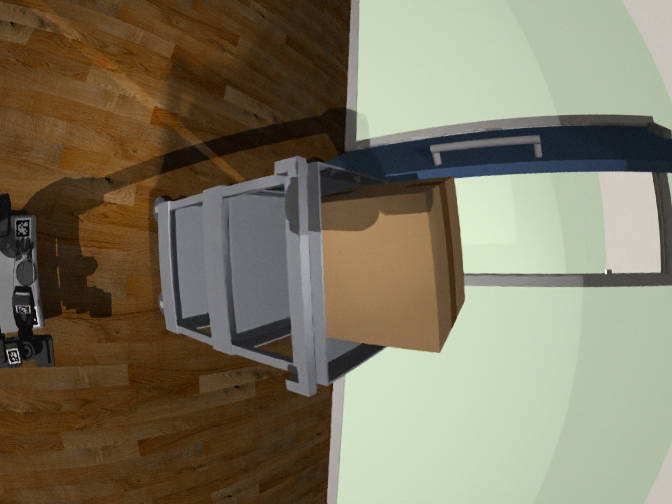

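Good line. Move r1 out now, then push.

>>> {"fn": "execute_actions", "kwargs": {
  "actions": [
    {"r1":{"base":{"translate_m":-0.13}},"r2":{"base":{"translate_m":0.6}}}
  ],
  "cameras": []
}}

>>> {"fn": "execute_actions", "kwargs": {
  "actions": [
    {"r1":{"base":{"rotate_rad":-1.75}}}
  ],
  "cameras": []
}}

>>> {"fn": "execute_actions", "kwargs": {
  "actions": [
    {"r1":{"base":{"translate_m":1.0}},"r2":{"base":{"translate_m":0.6}}}
  ],
  "cameras": ["r2_nav_camera"]
}}

Scene clock: 383.83 s.
r1.base_odometry: x=+3.449 y=+2.600 heading=+1.892 (m, m, rad; r1's odometry frame)
r1.turned_by_wheels: +0.000 (rad since the last result)
r1.turned_by_imu: +0.010 (rad since the last result)
r1.base_tilt: forward=+0.9 right=-0.4 (deg)
r1.lidar_m: 0.15 - 0.15 0.18 0.49 0.62 2.70 2.95 2.86 3.00 0.25 0.18
r1.head_depth_mm: - - - - - 328 410 / - - - - - 312 440 / - - - - - - 357 / - - - - - - 318 / - - - - - - - / - - - - - - - / - - - - - - -
r1.base_status: done
r1.joint_positions: lift_m=+0.250 arm_m=+0.001 wrist_yaw_rad=+2.999 wrist_pitch_rad=-0.525 wrist_roll_rad=-0.001 gripper_m=+0.037 head_pan_rad=-0.006 head_tilt_rad=-0.799
r1.joint_status: not commanded
r1.on_its_own: left_wheel is at rest, and its effort (+29) is outside its rest range (-18 to +18)
r1.motor_effort: left_wheel=+29(45) right_wheel=+8(16) lift_m=+26(27) arm_m=-1(1) wrist_yaw_rad=+1(5) wrist_pitch_rad=+7(6) wrist_roll_rad=-1(1) gripper_m=+1(0) head_pan_rad=+4(4) head_tilt_rad=+0(0) (%)
r1.hand_pose: x=+0.0085 y=+0.0618 z=+0.2395 quat_wxyz=(+0.232, +0.694, +0.135, +0.669) (m; r1's base frame)
r1.wrist_depth_mm: - - 354 245 182 144 120 / 954 923 392 270 195 153 126 / 717 721 444 298 210 162 132 / 584 583 513 339 227 172 139 / 485 503 - - 236 184 146 / - - - - - 198 155 / - - - - 299 206 164
r2.base_odometry: x=-2.933 y=+1.799 heading=-1.731 (m, m, rad; r2's odometry frame)
r2.turned_by_wheels: +0.000 (rad since the last result)
r2.turned_by_imu: -0.106 (rad since the last result)
r2.base_tilt: forward=+0.3 right=-0.5 (deg)
r2.lidar_m: - - 0.15 0.19 2.99 4.24 4.49 2.61 1.97 0.19 0.15 -
r2.head_depth_mm: 1096 1205 1331 1471 322 - - / 1094 1198 1335 1434 322 - - / 1092 1198 1325 1443 322 - - / 1090 1204 1335 1438 322 - - / 3677 - 3324 1047 322 - - / 745 826 914 1031 321 - - / 727 851 977 1116 322 - -
r2.base_status: translate_m off_target (by the wheels' count: +0.5997 of +0.6000)
r2.joint_positions: lift_m=+0.280 arm_m=+0.001 wrist_yaw_rad=+3.000 wrist_pitch_rad=-0.416 wrist_roll_rad=-0.009 gripper_m=+0.000 head_pan_rad=-0.005 head_tilt_rad=-0.598
r2.joint_status: not commanded
r2.on_its_own: left_wheel is at rest, and its effort (+41) is outside its rest range (-18 to +18); right_wheel is at rest, and its effort (+39) is outside its rest range (-18 to +18)
r2.motor_effort: left_wheel=+41(59) right_wheel=+39(52) lift_m=+34(34) arm_m=-1(1) wrist_yaw_rad=+1(3) wrist_pitch_rad=+9(10) wrist_roll_rad=+2(2) gripper_m=-2(2) head_pan_rad=+2(3) head_tilt_rad=-1(1) (%)
r2.hand_pose: x=+0.0105 y=+0.0759 z=+0.2931 quat_wxyz=(+0.195, +0.697, +0.098, +0.683) (m; r2's base frame)
r2.wrist_depth_mm: - - - - - - - / - - - - - - - / - - - 999 963 - - / 800 - 790 750 790 774 378 / 645 640 651 322 349 363 378 / 525 525 - - 336 329 330 / 465 - - - 276 282 283
pictures: none
No camera images: the call's "cameras" was empty. Leave "cameras" out to get every camera's image.

Scene clock: 387.13 s.
r1.base_odometry: x=+3.449 y=+2.600 heading=+0.142 (m, m, rad; r1's odometry frame)
r1.turned_by_wheels: -1.749 (rad since the last result)
r1.turned_by_imu: -1.081 (rad since the last result)
r1.base_tilt: forward=+0.9 right=-0.4 (deg)
r1.lidar_m: 2.36 0.30 0.20 0.19 0.19 0.24 0.50 0.52 2.57 2.93 2.82 2.93
r1.head_depth_mm: 2684 2939 2316 1876 1562 1348 1186 / 2543 2779 2303 1869 1566 1351 1183 / 2408 2680 2305 1860 1561 1347 1179 / 2301 2585 2287 1846 1555 1339 1176 / 2183 2424 2305 1845 1548 1338 1175 / 2080 2307 2284 1835 1544 1326 1171 / 1992 2187 2272 1823 1533 578 647
r1.base_status: rotate_rad off_target (by the wheels' count: -1.7491 of -1.7500)
r1.joint_positions: lift_m=+0.250 arm_m=+0.001 wrist_yaw_rad=+3.000 wrist_pitch_rad=-0.524 wrist_roll_rad=-0.001 gripper_m=+0.037 head_pan_rad=-0.003 head_tilt_rad=-0.797
r1.joint_status: not commanded
r1.on_its_own: left_wheel is at rest, and its effort (+19) is outside its rest range (-18 to +18); right_wheel is at rest, and its effort (-24) is outside its rest range (-18 to +18)
r1.motor_effort: left_wheel=+19(89) right_wheel=-24(49) lift_m=+27(27) arm_m=-1(1) wrist_yaw_rad=+0(2) wrist_pitch_rad=+6(7) wrist_roll_rad=+0(0) gripper_m=-1(1) head_pan_rad=+2(4) head_tilt_rad=-2(2) (%)
r1.hand_pose: x=+0.0084 y=+0.0618 z=+0.2395 quat_wxyz=(+0.231, +0.694, +0.135, +0.669) (m; r1's base frame)
r1.wrist_depth_mm: 185 - 206 216 231 246 259 / 200 208 225 238 256 274 281 / 219 228 250 265 287 312 302 / 243 254 285 301 329 356 324 / 268 277 - - 379 410 368 / - - - - - 420 412 / - - - - 372 376 376
r2.base_odometry: x=-2.933 y=+1.799 heading=-1.731 (m, m, rad; r2's odometry frame)
r2.turned_by_wheels: +0.000 (rad since the last result)
r2.turned_by_imu: +0.001 (rad since the last result)
r2.base_tilt: forward=+0.3 right=-0.4 (deg)
r2.lidar_m: - - 0.15 0.19 2.98 4.25 4.52 2.61 1.97 0.19 0.15 -
r2.head_depth_mm: 1092 1206 1336 1475 322 - - / 1097 1199 1333 1447 322 - - / 1094 1203 1328 1440 322 - - / 1092 1208 1328 1434 322 - - / 3616 913 1019 1095 322 - - / 805 868 975 1128 322 - - / 845 947 1066 1195 321 - -
r2.base_status: not commanded
r2.joint_positions: lift_m=+0.280 arm_m=+0.001 wrist_yaw_rad=+3.000 wrist_pitch_rad=-0.416 wrist_roll_rad=-0.009 gripper_m=+0.000 head_pan_rad=-0.005 head_tilt_rad=-0.598
r2.joint_status: not commanded
r2.on_its_own: left_wheel is at rest, and its effort (+40) is outside its rest range (-18 to +18); right_wheel is at rest, and its effort (+39) is outside its rest range (-18 to +18)
r2.motor_effort: left_wheel=+40(40) right_wheel=+39(39) lift_m=+34(34) arm_m=-1(1) wrist_yaw_rad=+0(1) wrist_pitch_rad=+9(9) wrist_roll_rad=+2(2) gripper_m=-2(2) head_pan_rad=+2(2) head_tilt_rad=-2(1) (%)
r2.hand_pose: x=+0.0105 y=+0.0759 z=+0.2931 quat_wxyz=(+0.195, +0.697, +0.098, +0.683) (m; r2's base frame)
r2.wrist_depth_mm: - - - - - - - / - - - - - - - / - - - - 972 - - / 792 - 802 747 806 787 378 / 647 641 650 321 346 367 379 / 528 533 - - 331 330 327 / 459 - - - 277 282 280
pictures: none
No camera images: the call's "cameras" was empty. Leave "cameras" out to get every camera's image.

Scene clock: 392.77 s.
r1.base_odometry: x=+4.439 y=+2.743 heading=+0.143 (m, m, rad; r1's odometry frame)
r1.turned_by_wheels: +0.001 (rad since the last result)
r1.turned_by_imu: +2.088 (rad since the last result)
r1.base_tilt: forward=+0.9 right=-0.4 (deg)
r1.lidar_m: - - 0.29 0.50 3.00 2.87 2.75 2.66 1.93 0.25 0.15 -
r1.head_depth_mm: - - - - - - - / - - - - - - - / - - - - - - - / - - - - - - - / - - - - - - - / - - - - - - - / - - - - - - -
r1.base_status: translate_m off_target (by the wheels' count: +0.9998 of +1.0000)
r1.joint_positions: lift_m=+0.250 arm_m=+0.001 wrist_yaw_rad=+3.001 wrist_pitch_rad=-0.525 wrist_roll_rad=-0.001 gripper_m=+0.037 head_pan_rad=-0.002 head_tilt_rad=-0.799
r1.joint_status: not commanded
r1.on_its_own: left_wheel is at rest, and its effort (+58) is outside its rest range (-18 to +18)
r1.motor_effort: left_wheel=+58(100) right_wheel=+17(100) lift_m=+27(29) arm_m=-1(2) wrist_yaw_rad=-1(4) wrist_pitch_rad=+6(8) wrist_roll_rad=-1(1) gripper_m=+0(0) head_pan_rad=+1(1) head_tilt_rad=-1(4) (%)
r1.hand_pose: x=+0.0082 y=+0.0617 z=+0.2394 quat_wxyz=(+0.231, +0.693, +0.135, +0.669) (m; r1's base frame)
r1.wrist_depth_mm: - - - 932 357 88 72 / 952 912 975 904 366 90 77 / 724 723 732 737 372 94 78 / 582 577 587 588 160 101 79 / 484 509 - - 148 111 80 / - - - - - 116 81 / - - - - 176 112 82
r2.base_odometry: x=-3.029 y=+1.207 heading=-1.732 (m, m, rad; r2's odometry frame)
r2.turned_by_wheels: +0.000 (rad since the last result)
r2.turned_by_imu: -0.852 (rad since the last result)
r2.base_tilt: forward=+0.3 right=-0.5 (deg)
r2.lidar_m: - - 0.15 0.19 2.11 3.06 3.53 4.73 3.55 0.19 0.15 -
r2.head_depth_mm: 1560 1670 1810 1959 322 - - / 1634 1796 1958 2087 322 - - / 1623 1805 2006 2194 322 - - / 1440 1583 1766 1888 322 - - / 1301 1424 1553 1682 322 - - / 1189 1284 1398 1492 322 - - / 1091 1171 1261 1353 322 - -
r2.base_status: translate_m off_target (by the wheels' count: +0.5997 of +0.6000)
r2.joint_positions: lift_m=+0.280 arm_m=+0.001 wrist_yaw_rad=+3.000 wrist_pitch_rad=-0.416 wrist_roll_rad=-0.009 gripper_m=+0.000 head_pan_rad=-0.005 head_tilt_rad=-0.598
r2.joint_status: not commanded
r2.on_its_own: left_wheel is at rest, and its effort (+33) is outside its rest range (-18 to +18); right_wheel is at rest, and its effort (+38) is outside its rest range (-18 to +18)
r2.motor_effort: left_wheel=+33(61) right_wheel=+38(39) lift_m=+33(34) arm_m=-1(1) wrist_yaw_rad=+1(1) wrist_pitch_rad=+10(9) wrist_roll_rad=+2(1) gripper_m=-2(2) head_pan_rad=+2(2) head_tilt_rad=-1(2) (%)
r2.hand_pose: x=+0.0105 y=+0.0759 z=+0.2931 quat_wxyz=(+0.195, +0.697, +0.098, +0.683) (m; r2's base frame)
r2.wrist_depth_mm: - - - - - 937 839 / - - - - - - 879 / - - - - 970 988 889 / 785 - 790 749 780 785 378 / 629 641 645 326 346 366 380 / 534 533 - - 328 330 329 / 462 - - - 275 284 281
pictures: r2_nav_camera (sideways: a quarter turn counterclockwise sets it upright)
Images, in order (width x height): r2_nav_camera 672x504.

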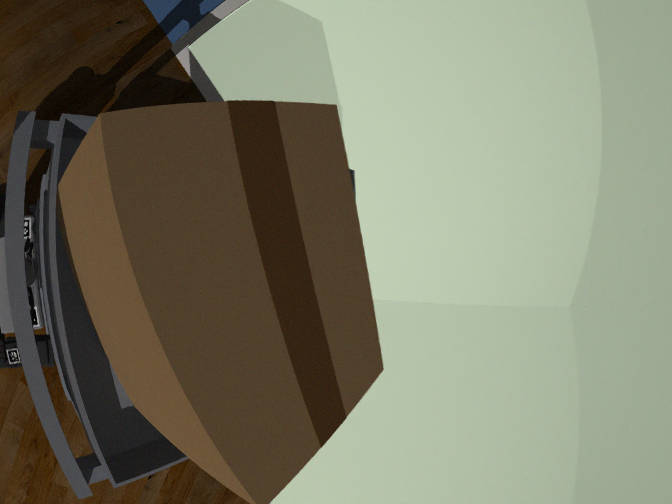

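>>> {"fn": "execute_actions", "kwargs": {
  "actions": [
    {"r2":{"base":{"translate_m":-0.7}}}
  ],
  "cameras": ["r1_nav_camera","r2_nav_camera"]
}}

Scene clock: 397.47 s.
r1.base_odometry: x=+4.439 y=+2.743 heading=+0.143 (m, m, rad; r1's odometry frame)
r1.turned_by_wheels: +0.000 (rad since the last result)
r1.turned_by_imu: +0.000 (rad since the last result)
r1.base_tilt: forward=+0.9 right=-0.4 (deg)
r1.lidar_m: - - 0.29 0.50 3.00 2.87 2.75 2.66 1.92 0.25 0.15 -
r1.head_depth_mm: - - - - - - - / - - - - - - - / - - - - - - - / - - - - - - - / - - - - - - - / - - - - - - - / - - - - - - -
r1.base_status: not commanded
r1.joint_positions: lift_m=+0.250 arm_m=+0.001 wrist_yaw_rad=+3.001 wrist_pitch_rad=-0.525 wrist_roll_rad=-0.001 gripper_m=+0.037 head_pan_rad=-0.002 head_tilt_rad=-0.799
r1.joint_status: not commanded
r1.on_its_own: left_wheel is at rest, and its effort (+58) is outside its rest range (-18 to +18)
r1.motor_effort: left_wheel=+58(58) right_wheel=+17(16) lift_m=+27(27) arm_m=-1(1) wrist_yaw_rad=-1(1) wrist_pitch_rad=+6(7) wrist_roll_rad=-1(1) gripper_m=+0(0) head_pan_rad=+1(0) head_tilt_rad=-1(0) (%)
r1.hand_pose: x=+0.0082 y=+0.0617 z=+0.2394 quat_wxyz=(+0.231, +0.693, +0.135, +0.669) (m; r1's base frame)
r1.wrist_depth_mm: - - - 931 358 88 72 / 960 934 961 916 362 89 77 / 718 726 724 736 369 94 78 / 574 578 591 583 160 101 79 / 486 510 - - 148 110 80 / - - - - - 116 81 / - - - - 176 112 82
r2.base_odometry: x=-2.917 y=+1.898 heading=-1.732 (m, m, rad; r2's odometry frame)
r2.turned_by_wheels: +0.000 (rad since the last result)
r2.turned_by_imu: +0.001 (rad since the last result)
r2.base_tilt: forward=+0.4 right=-0.4 (deg)
r2.lidar_m: 0.75 0.78 1.58 1.80 2.57 2.56 2.94 4.23 4.21 2.58 2.19 0.78
r2.head_depth_mm: 2024 2182 2386 2451 1887 1541 1294 / 2199 2349 2553 900 1713 1503 1298 / 2309 2456 840 898 1202 1331 1267 / 2131 2177 804 865 1188 1286 1263 / 1911 1968 776 833 1190 1292 1266 / 1733 1791 763 822 1133 1291 1265 / 1598 1707 1827 1884 1910 1538 1293
r2.base_status: done
r2.joint_positions: lift_m=+0.280 arm_m=+0.001 wrist_yaw_rad=+3.000 wrist_pitch_rad=-0.416 wrist_roll_rad=-0.009 gripper_m=+0.000 head_pan_rad=-0.005 head_tilt_rad=-0.598
r2.joint_status: not commanded
r2.motor_effort: left_wheel=+1(25) right_wheel=-1(28) lift_m=+34(34) arm_m=+0(1) wrist_yaw_rad=+1(0) wrist_pitch_rad=+9(9) wrist_roll_rad=+1(2) gripper_m=-2(2) head_pan_rad=+2(2) head_tilt_rad=-1(0) (%)
r2.hand_pose: x=+0.0105 y=+0.0759 z=+0.2931 quat_wxyz=(+0.195, +0.697, +0.098, +0.683) (m; r2's base frame)
r2.wrist_depth_mm: - - - - - - - / - - - - - - - / - - - - - - - / 802 - 794 783 782 774 770 / 640 629 643 684 629 635 622 / 539 524 - - 516 517 511 / 468 - - - 445 445 445
pictures: r1_nav_camera (sideways: a quarter turn counterclockwise sets it upright), r2_nav_camera (sideways: a quarter turn counterclockwise sets it upright)
Images, in order (width x height): r1_nav_camera 672x504, r2_nav_camera 672x504.

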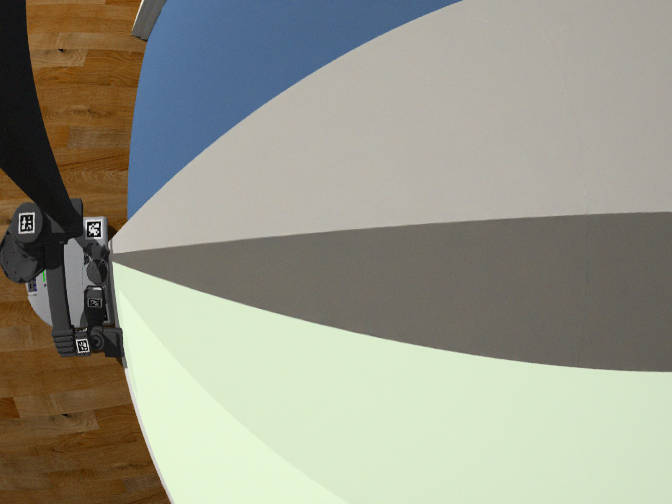

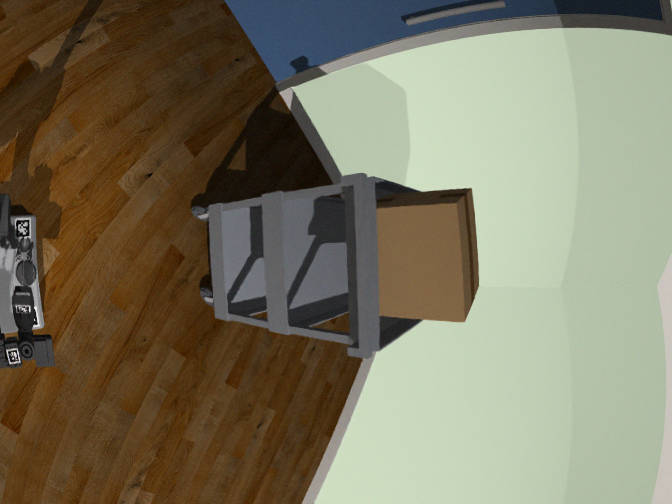

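>>> {"fn": "execute_actions", "kwargs": {
  "actions": [
    {"r1":{"base":{"translate_m":-0.5}},"r2":{"base":{"rotate_rad":0.75}}}
  ],
  "cameras": []
}}

>>> {"fn": "execute_actions", "kwargs": {
  "actions": [
    {"r1":{"base":{"rotate_rad":0.5}},"r2":{"base":{"translate_m":0.9}}}
  ],
  "cameras": ["r1_nav_camera","r2_nav_camera"]
}}

Scene clock: 401.80 s.
r1.base_odometry: x=+3.944 y=+2.672 heading=+0.143 (m, m, rad; r1's odometry frame)
r1.turned_by_wheels: +0.000 (rad since the last result)
r1.turned_by_imu: +0.000 (rad since the last result)
r1.base_tilt: forward=+0.9 right=-0.4 (deg)
r1.lidar_m: 0.55 0.65 0.89 2.10 3.00 2.35 2.26 2.34 1.94 1.86 0.80 0.58
r1.head_depth_mm: 463 522 598 699 842 1057 1184 / 464 523 598 700 844 1058 1179 / 463 523 598 699 844 1060 1180 / 463 523 599 700 843 1062 1178 / 453 509 584 682 846 1117 1170 / 497 584 681 797 962 1201 1170 / 528 596 683 798 958 1204 1166
r1.base_status: done
r1.joint_positions: lift_m=+0.250 arm_m=+0.001 wrist_yaw_rad=+3.001 wrist_pitch_rad=-0.525 wrist_roll_rad=-0.001 gripper_m=+0.037 head_pan_rad=-0.002 head_tilt_rad=-0.799
r1.joint_status: not commanded
r1.motor_effort: left_wheel=+0(36) right_wheel=+0(9) lift_m=+27(28) arm_m=-1(1) wrist_yaw_rad=-1(1) wrist_pitch_rad=+7(6) wrist_roll_rad=-1(0) gripper_m=+0(0) head_pan_rad=+0(0) head_tilt_rad=-1(1) (%)
r1.hand_pose: x=+0.0082 y=+0.0617 z=+0.2394 quat_wxyz=(+0.231, +0.693, +0.135, +0.669) (m; r1's base frame)
r1.wrist_depth_mm: - - - - - 943 684 / 944 922 965 963 967 919 684 / 716 717 722 733 728 740 679 / 578 581 588 595 588 590 602 / 487 506 - - 510 499 499 / - - - - - 428 428 / - - - - 373 375 379
r2.base_odometry: x=-2.917 y=+1.898 heading=-0.982 (m, m, rad; r2's odometry frame)
r2.turned_by_wheels: +0.750 (rad since the last result)
r2.turned_by_imu: +0.751 (rad since the last result)
r2.base_tilt: forward=+0.4 right=-0.4 (deg)
r2.lidar_m: 1.57 1.61 2.12 2.56 2.63 3.45 4.21 3.31 2.31 2.19 0.75 0.75
r2.head_depth_mm: 1400 1538 1725 1917 1900 1422 1211 / 1392 1530 1723 1899 1889 1537 1297 / 1382 1502 1684 1890 1877 1534 1297 / 1337 1497 1646 1849 1895 1527 1293 / 1345 1476 1634 1839 1892 1539 1292 / 1327 1465 1619 1796 1891 1539 1295 / 1310 1449 1575 1777 1873 1544 1300
r2.base_status: done
r2.joint_positions: lift_m=+0.280 arm_m=+0.001 wrist_yaw_rad=+3.000 wrist_pitch_rad=-0.416 wrist_roll_rad=-0.009 gripper_m=+0.000 head_pan_rad=-0.005 head_tilt_rad=-0.598
r2.joint_status: not commanded
r2.motor_effort: left_wheel=-2(10) right_wheel=+2(7) lift_m=+33(34) arm_m=+0(1) wrist_yaw_rad=+1(1) wrist_pitch_rad=+9(9) wrist_roll_rad=+2(2) gripper_m=-2(2) head_pan_rad=+2(3) head_tilt_rad=-1(1) (%)
r2.hand_pose: x=+0.0105 y=+0.0759 z=+0.2931 quat_wxyz=(+0.195, +0.697, +0.098, +0.683) (m; r2's base frame)
r2.wrist_depth_mm: - - - - - - - / - - - - - - - / - - - - - - - / 804 - 787 792 800 776 767 / 644 630 673 691 617 623 628 / 528 521 - - 526 524 517 / 464 - - - 451 445 446
pictures: none
No camera images: the call's "cameras" was empty. Leave "cameras" out to get every camera's image.

Scene clock: 406.50 s.
r1.base_odometry: x=+3.944 y=+2.672 heading=+0.643 (m, m, rad; r1's odometry frame)
r1.turned_by_wheels: +0.500 (rad since the last result)
r1.turned_by_imu: +0.499 (rad since the last result)
r1.base_tilt: forward=+0.9 right=-0.4 (deg)
r1.lidar_m: 0.65 0.87 1.91 2.98 2.37 2.26 2.31 1.95 1.85 0.83 0.59 0.55
r1.head_depth_mm: 526 579 623 641 742 888 1085 / 550 610 688 781 867 973 1141 / 576 643 728 843 996 1205 1176 / 605 678 774 902 1082 1288 1178 / 636 720 829 975 1188 1334 1175 / 673 767 889 1062 1321 1326 1172 / 711 818 962 1162 1436 1325 1165
r1.base_status: done
r1.joint_positions: lift_m=+0.250 arm_m=+0.001 wrist_yaw_rad=+3.001 wrist_pitch_rad=-0.525 wrist_roll_rad=-0.001 gripper_m=+0.037 head_pan_rad=-0.002 head_tilt_rad=-0.799
r1.joint_status: not commanded
r1.motor_effort: left_wheel=-2(11) right_wheel=+2(10) lift_m=+27(27) arm_m=-1(1) wrist_yaw_rad=+0(1) wrist_pitch_rad=+6(6) wrist_roll_rad=+0(1) gripper_m=+0(0) head_pan_rad=+1(1) head_tilt_rad=+0(1) (%)
r1.hand_pose: x=+0.0082 y=+0.0617 z=+0.2394 quat_wxyz=(+0.231, +0.693, +0.135, +0.669) (m; r1's base frame)
r1.wrist_depth_mm: - - - - - - - / 929 929 956 949 965 967 974 / 722 722 734 737 739 752 736 / 582 583 586 587 590 591 603 / 490 506 - - 511 496 498 / - - - - - 430 429 / - - - - 372 375 378
r2.base_odometry: x=-2.417 y=+1.149 heading=-0.982 (m, m, rad; r2's odometry frame)
r2.turned_by_wheels: +0.000 (rad since the last result)
r2.turned_by_imu: +0.002 (rad since the last result)
r2.base_tilt: forward=+0.3 right=-0.5 (deg)
r2.lidar_m: 0.68 0.69 0.91 2.18 2.68 3.52 5.11 3.23 0.42 0.46 0.77 0.70
r2.head_depth_mm: 562 625 696 785 892 1044 1215 / 560 609 676 758 872 1019 1202 / 502 554 657 741 860 996 1177 / 552 605 671 740 851 988 1169 / 546 600 662 741 839 971 1151 / 542 592 654 731 824 954 1123 / 536 585 645 722 811 933 1097
r2.base_status: done
r2.joint_positions: lift_m=+0.280 arm_m=+0.001 wrist_yaw_rad=+3.000 wrist_pitch_rad=-0.416 wrist_roll_rad=-0.009 gripper_m=+0.000 head_pan_rad=-0.005 head_tilt_rad=-0.598
r2.joint_status: not commanded
r2.motor_effort: left_wheel=-2(8) right_wheel=+2(8) lift_m=+34(34) arm_m=-1(1) wrist_yaw_rad=+1(1) wrist_pitch_rad=+9(9) wrist_roll_rad=+2(2) gripper_m=-2(2) head_pan_rad=+1(1) head_tilt_rad=-1(1) (%)
r2.hand_pose: x=+0.0105 y=+0.0759 z=+0.2931 quat_wxyz=(+0.195, +0.697, +0.098, +0.683) (m; r2's base frame)
r2.wrist_depth_mm: - - - - - 908 661 / - - - - - 874 669 / - - - - - 914 686 / 815 - 806 780 795 778 693 / 645 643 661 680 634 631 616 / 532 526 - - 526 521 518 / 462 - - - 451 447 437
pictures: r1_nav_camera (sideways: a quarter turn counterclockwise sets it upright), r2_nav_camera (sideways: a quarter turn counterclockwise sets it upright)
Images, in order (width x height): r1_nav_camera 672x504, r2_nav_camera 672x504.

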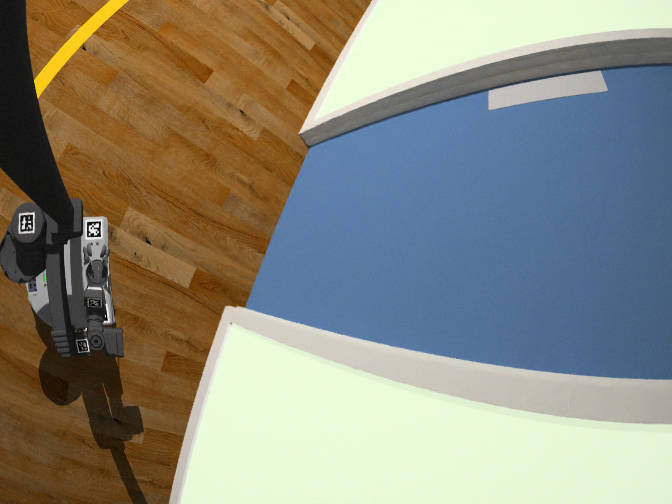

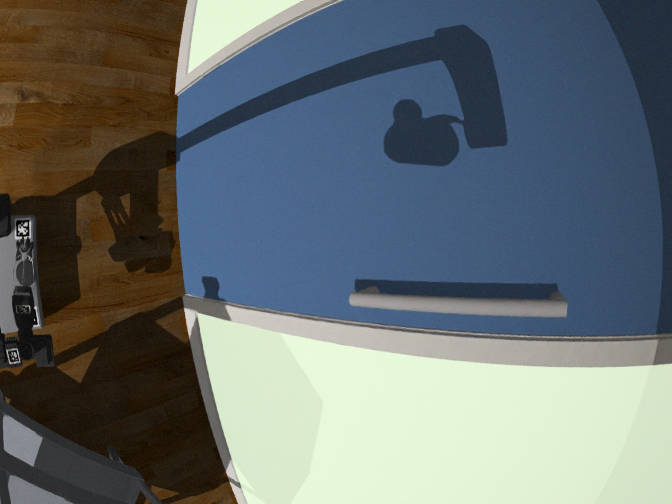

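Handle nearly straight ahead; turn left 1.57.

>>> {"fn": "execute_actions", "kwargs": {
  "actions": [
    {"r2":{"base":{"rotate_rad":1.6},"joints":{"lift_m":1.0,"wrist_yaw_rad":0,"wrist_pitch_rad":0,"gripper_m":0.12,"head_pan_rad":-1.57,"head_tilt_rad":-0.3}}}
  ],
  "cameras": ["r2_wrist_camera"]
}}

Scene clock: 414.53 s.
r1.base_odometry: x=+3.944 y=+2.672 heading=+0.643 (m, m, rad; r1's odometry frame)
r1.turned_by_wheels: +0.000 (rad since the last result)
r1.turned_by_imu: +0.000 (rad since the last result)
r1.base_tilt: forward=+0.9 right=-0.4 (deg)
r1.lidar_m: 0.65 0.86 1.91 2.98 2.37 2.26 2.32 1.95 1.86 0.83 0.59 0.55
r1.head_depth_mm: 525 578 622 641 743 888 1087 / 549 611 687 781 869 975 1140 / 576 643 729 841 992 1215 1177 / 603 679 773 905 1086 1283 1177 / 637 720 829 979 1184 1334 1171 / 671 766 891 1061 1315 1327 1171 / 711 817 962 1166 1440 1325 1167
r1.base_status: not commanded
r1.joint_positions: lift_m=+0.250 arm_m=+0.001 wrist_yaw_rad=+3.001 wrist_pitch_rad=-0.525 wrist_roll_rad=-0.001 gripper_m=+0.037 head_pan_rad=-0.002 head_tilt_rad=-0.799
r1.joint_status: not commanded
r1.motor_effort: left_wheel=-2(2) right_wheel=+2(2) lift_m=+27(28) arm_m=-1(1) wrist_yaw_rad=-1(1) wrist_pitch_rad=+7(7) wrist_roll_rad=-1(0) gripper_m=+0(0) head_pan_rad=+1(0) head_tilt_rad=+0(1) (%)
r1.hand_pose: x=+0.0082 y=+0.0617 z=+0.2394 quat_wxyz=(+0.231, +0.693, +0.135, +0.669) (m; r1's base frame)
r1.wrist_depth_mm: - - - - - - - / 937 910 968 974 980 983 995 / 713 715 739 733 734 740 738 / 581 582 588 588 595 598 597 / 487 506 - - 508 498 502 / - - - - - 426 429 / - - - - 373 378 377
r2.base_odometry: x=-2.417 y=+1.149 heading=+0.618 (m, m, rad; r2's odometry frame)
r2.turned_by_wheels: +1.600 (rad since the last result)
r2.turned_by_imu: +1.606 (rad since the last result)
r2.base_tilt: forward=+0.3 right=-0.5 (deg)
r2.lidar_m: 2.41 2.71 3.62 5.12 3.08 0.42 0.47 0.98 0.69 0.68 0.70 0.94
r2.head_depth_mm: 565 595 630 666 703 740 - / 575 601 633 670 701 747 - / 571 599 619 655 687 - - / 568 596 626 659 694 - - / 564 591 622 656 689 736 782 / 561 589 618 652 686 729 777 / 558 584 614 647 682 721 768
r2.base_status: done
r2.joint_positions: lift_m=+1.000 arm_m=+0.001 wrist_yaw_rad=+0.001 wrist_pitch_rad=-0.021 wrist_roll_rad=-0.009 gripper_m=+0.120 head_pan_rad=-1.563 head_tilt_rad=-0.310
r2.joint_status: all done
r2.motor_effort: left_wheel=-2(10) right_wheel=+2(7) lift_m=+45(45) arm_m=-1(1) wrist_yaw_rad=+0(1) wrist_pitch_rad=+12(12) wrist_roll_rad=+2(1) gripper_m=+0(80) head_pan_rad=-4(47) head_tilt_rad=+3(23) (%)
r2.hand_pose: x=-0.0212 y=-0.4021 z=+1.1090 quat_wxyz=(+0.710, +0.008, -0.704, -0.007) (m; r2's base frame)
r2.wrist_depth_mm: 395 401 408 416 413 425 430 / 412 407 421 423 416 429 437 / 414 422 428 432 434 440 457 / 426 438 444 445 440 460 467 / 438 444 453 463 448 471 478 / 449 - 467 471 472 476 489 / 460 475 480 487 479 499 505
pictures: r2_wrist_camera
Images, in order (width x height): r2_wrist_camera 644x364.

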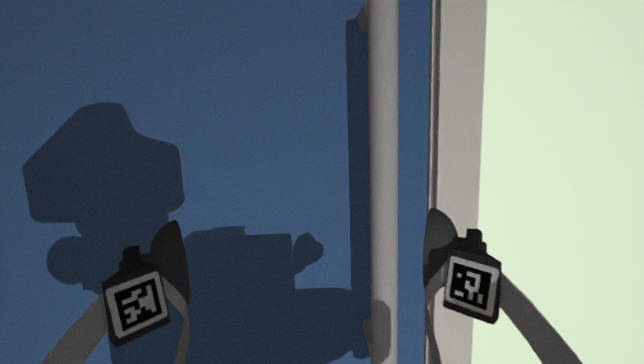

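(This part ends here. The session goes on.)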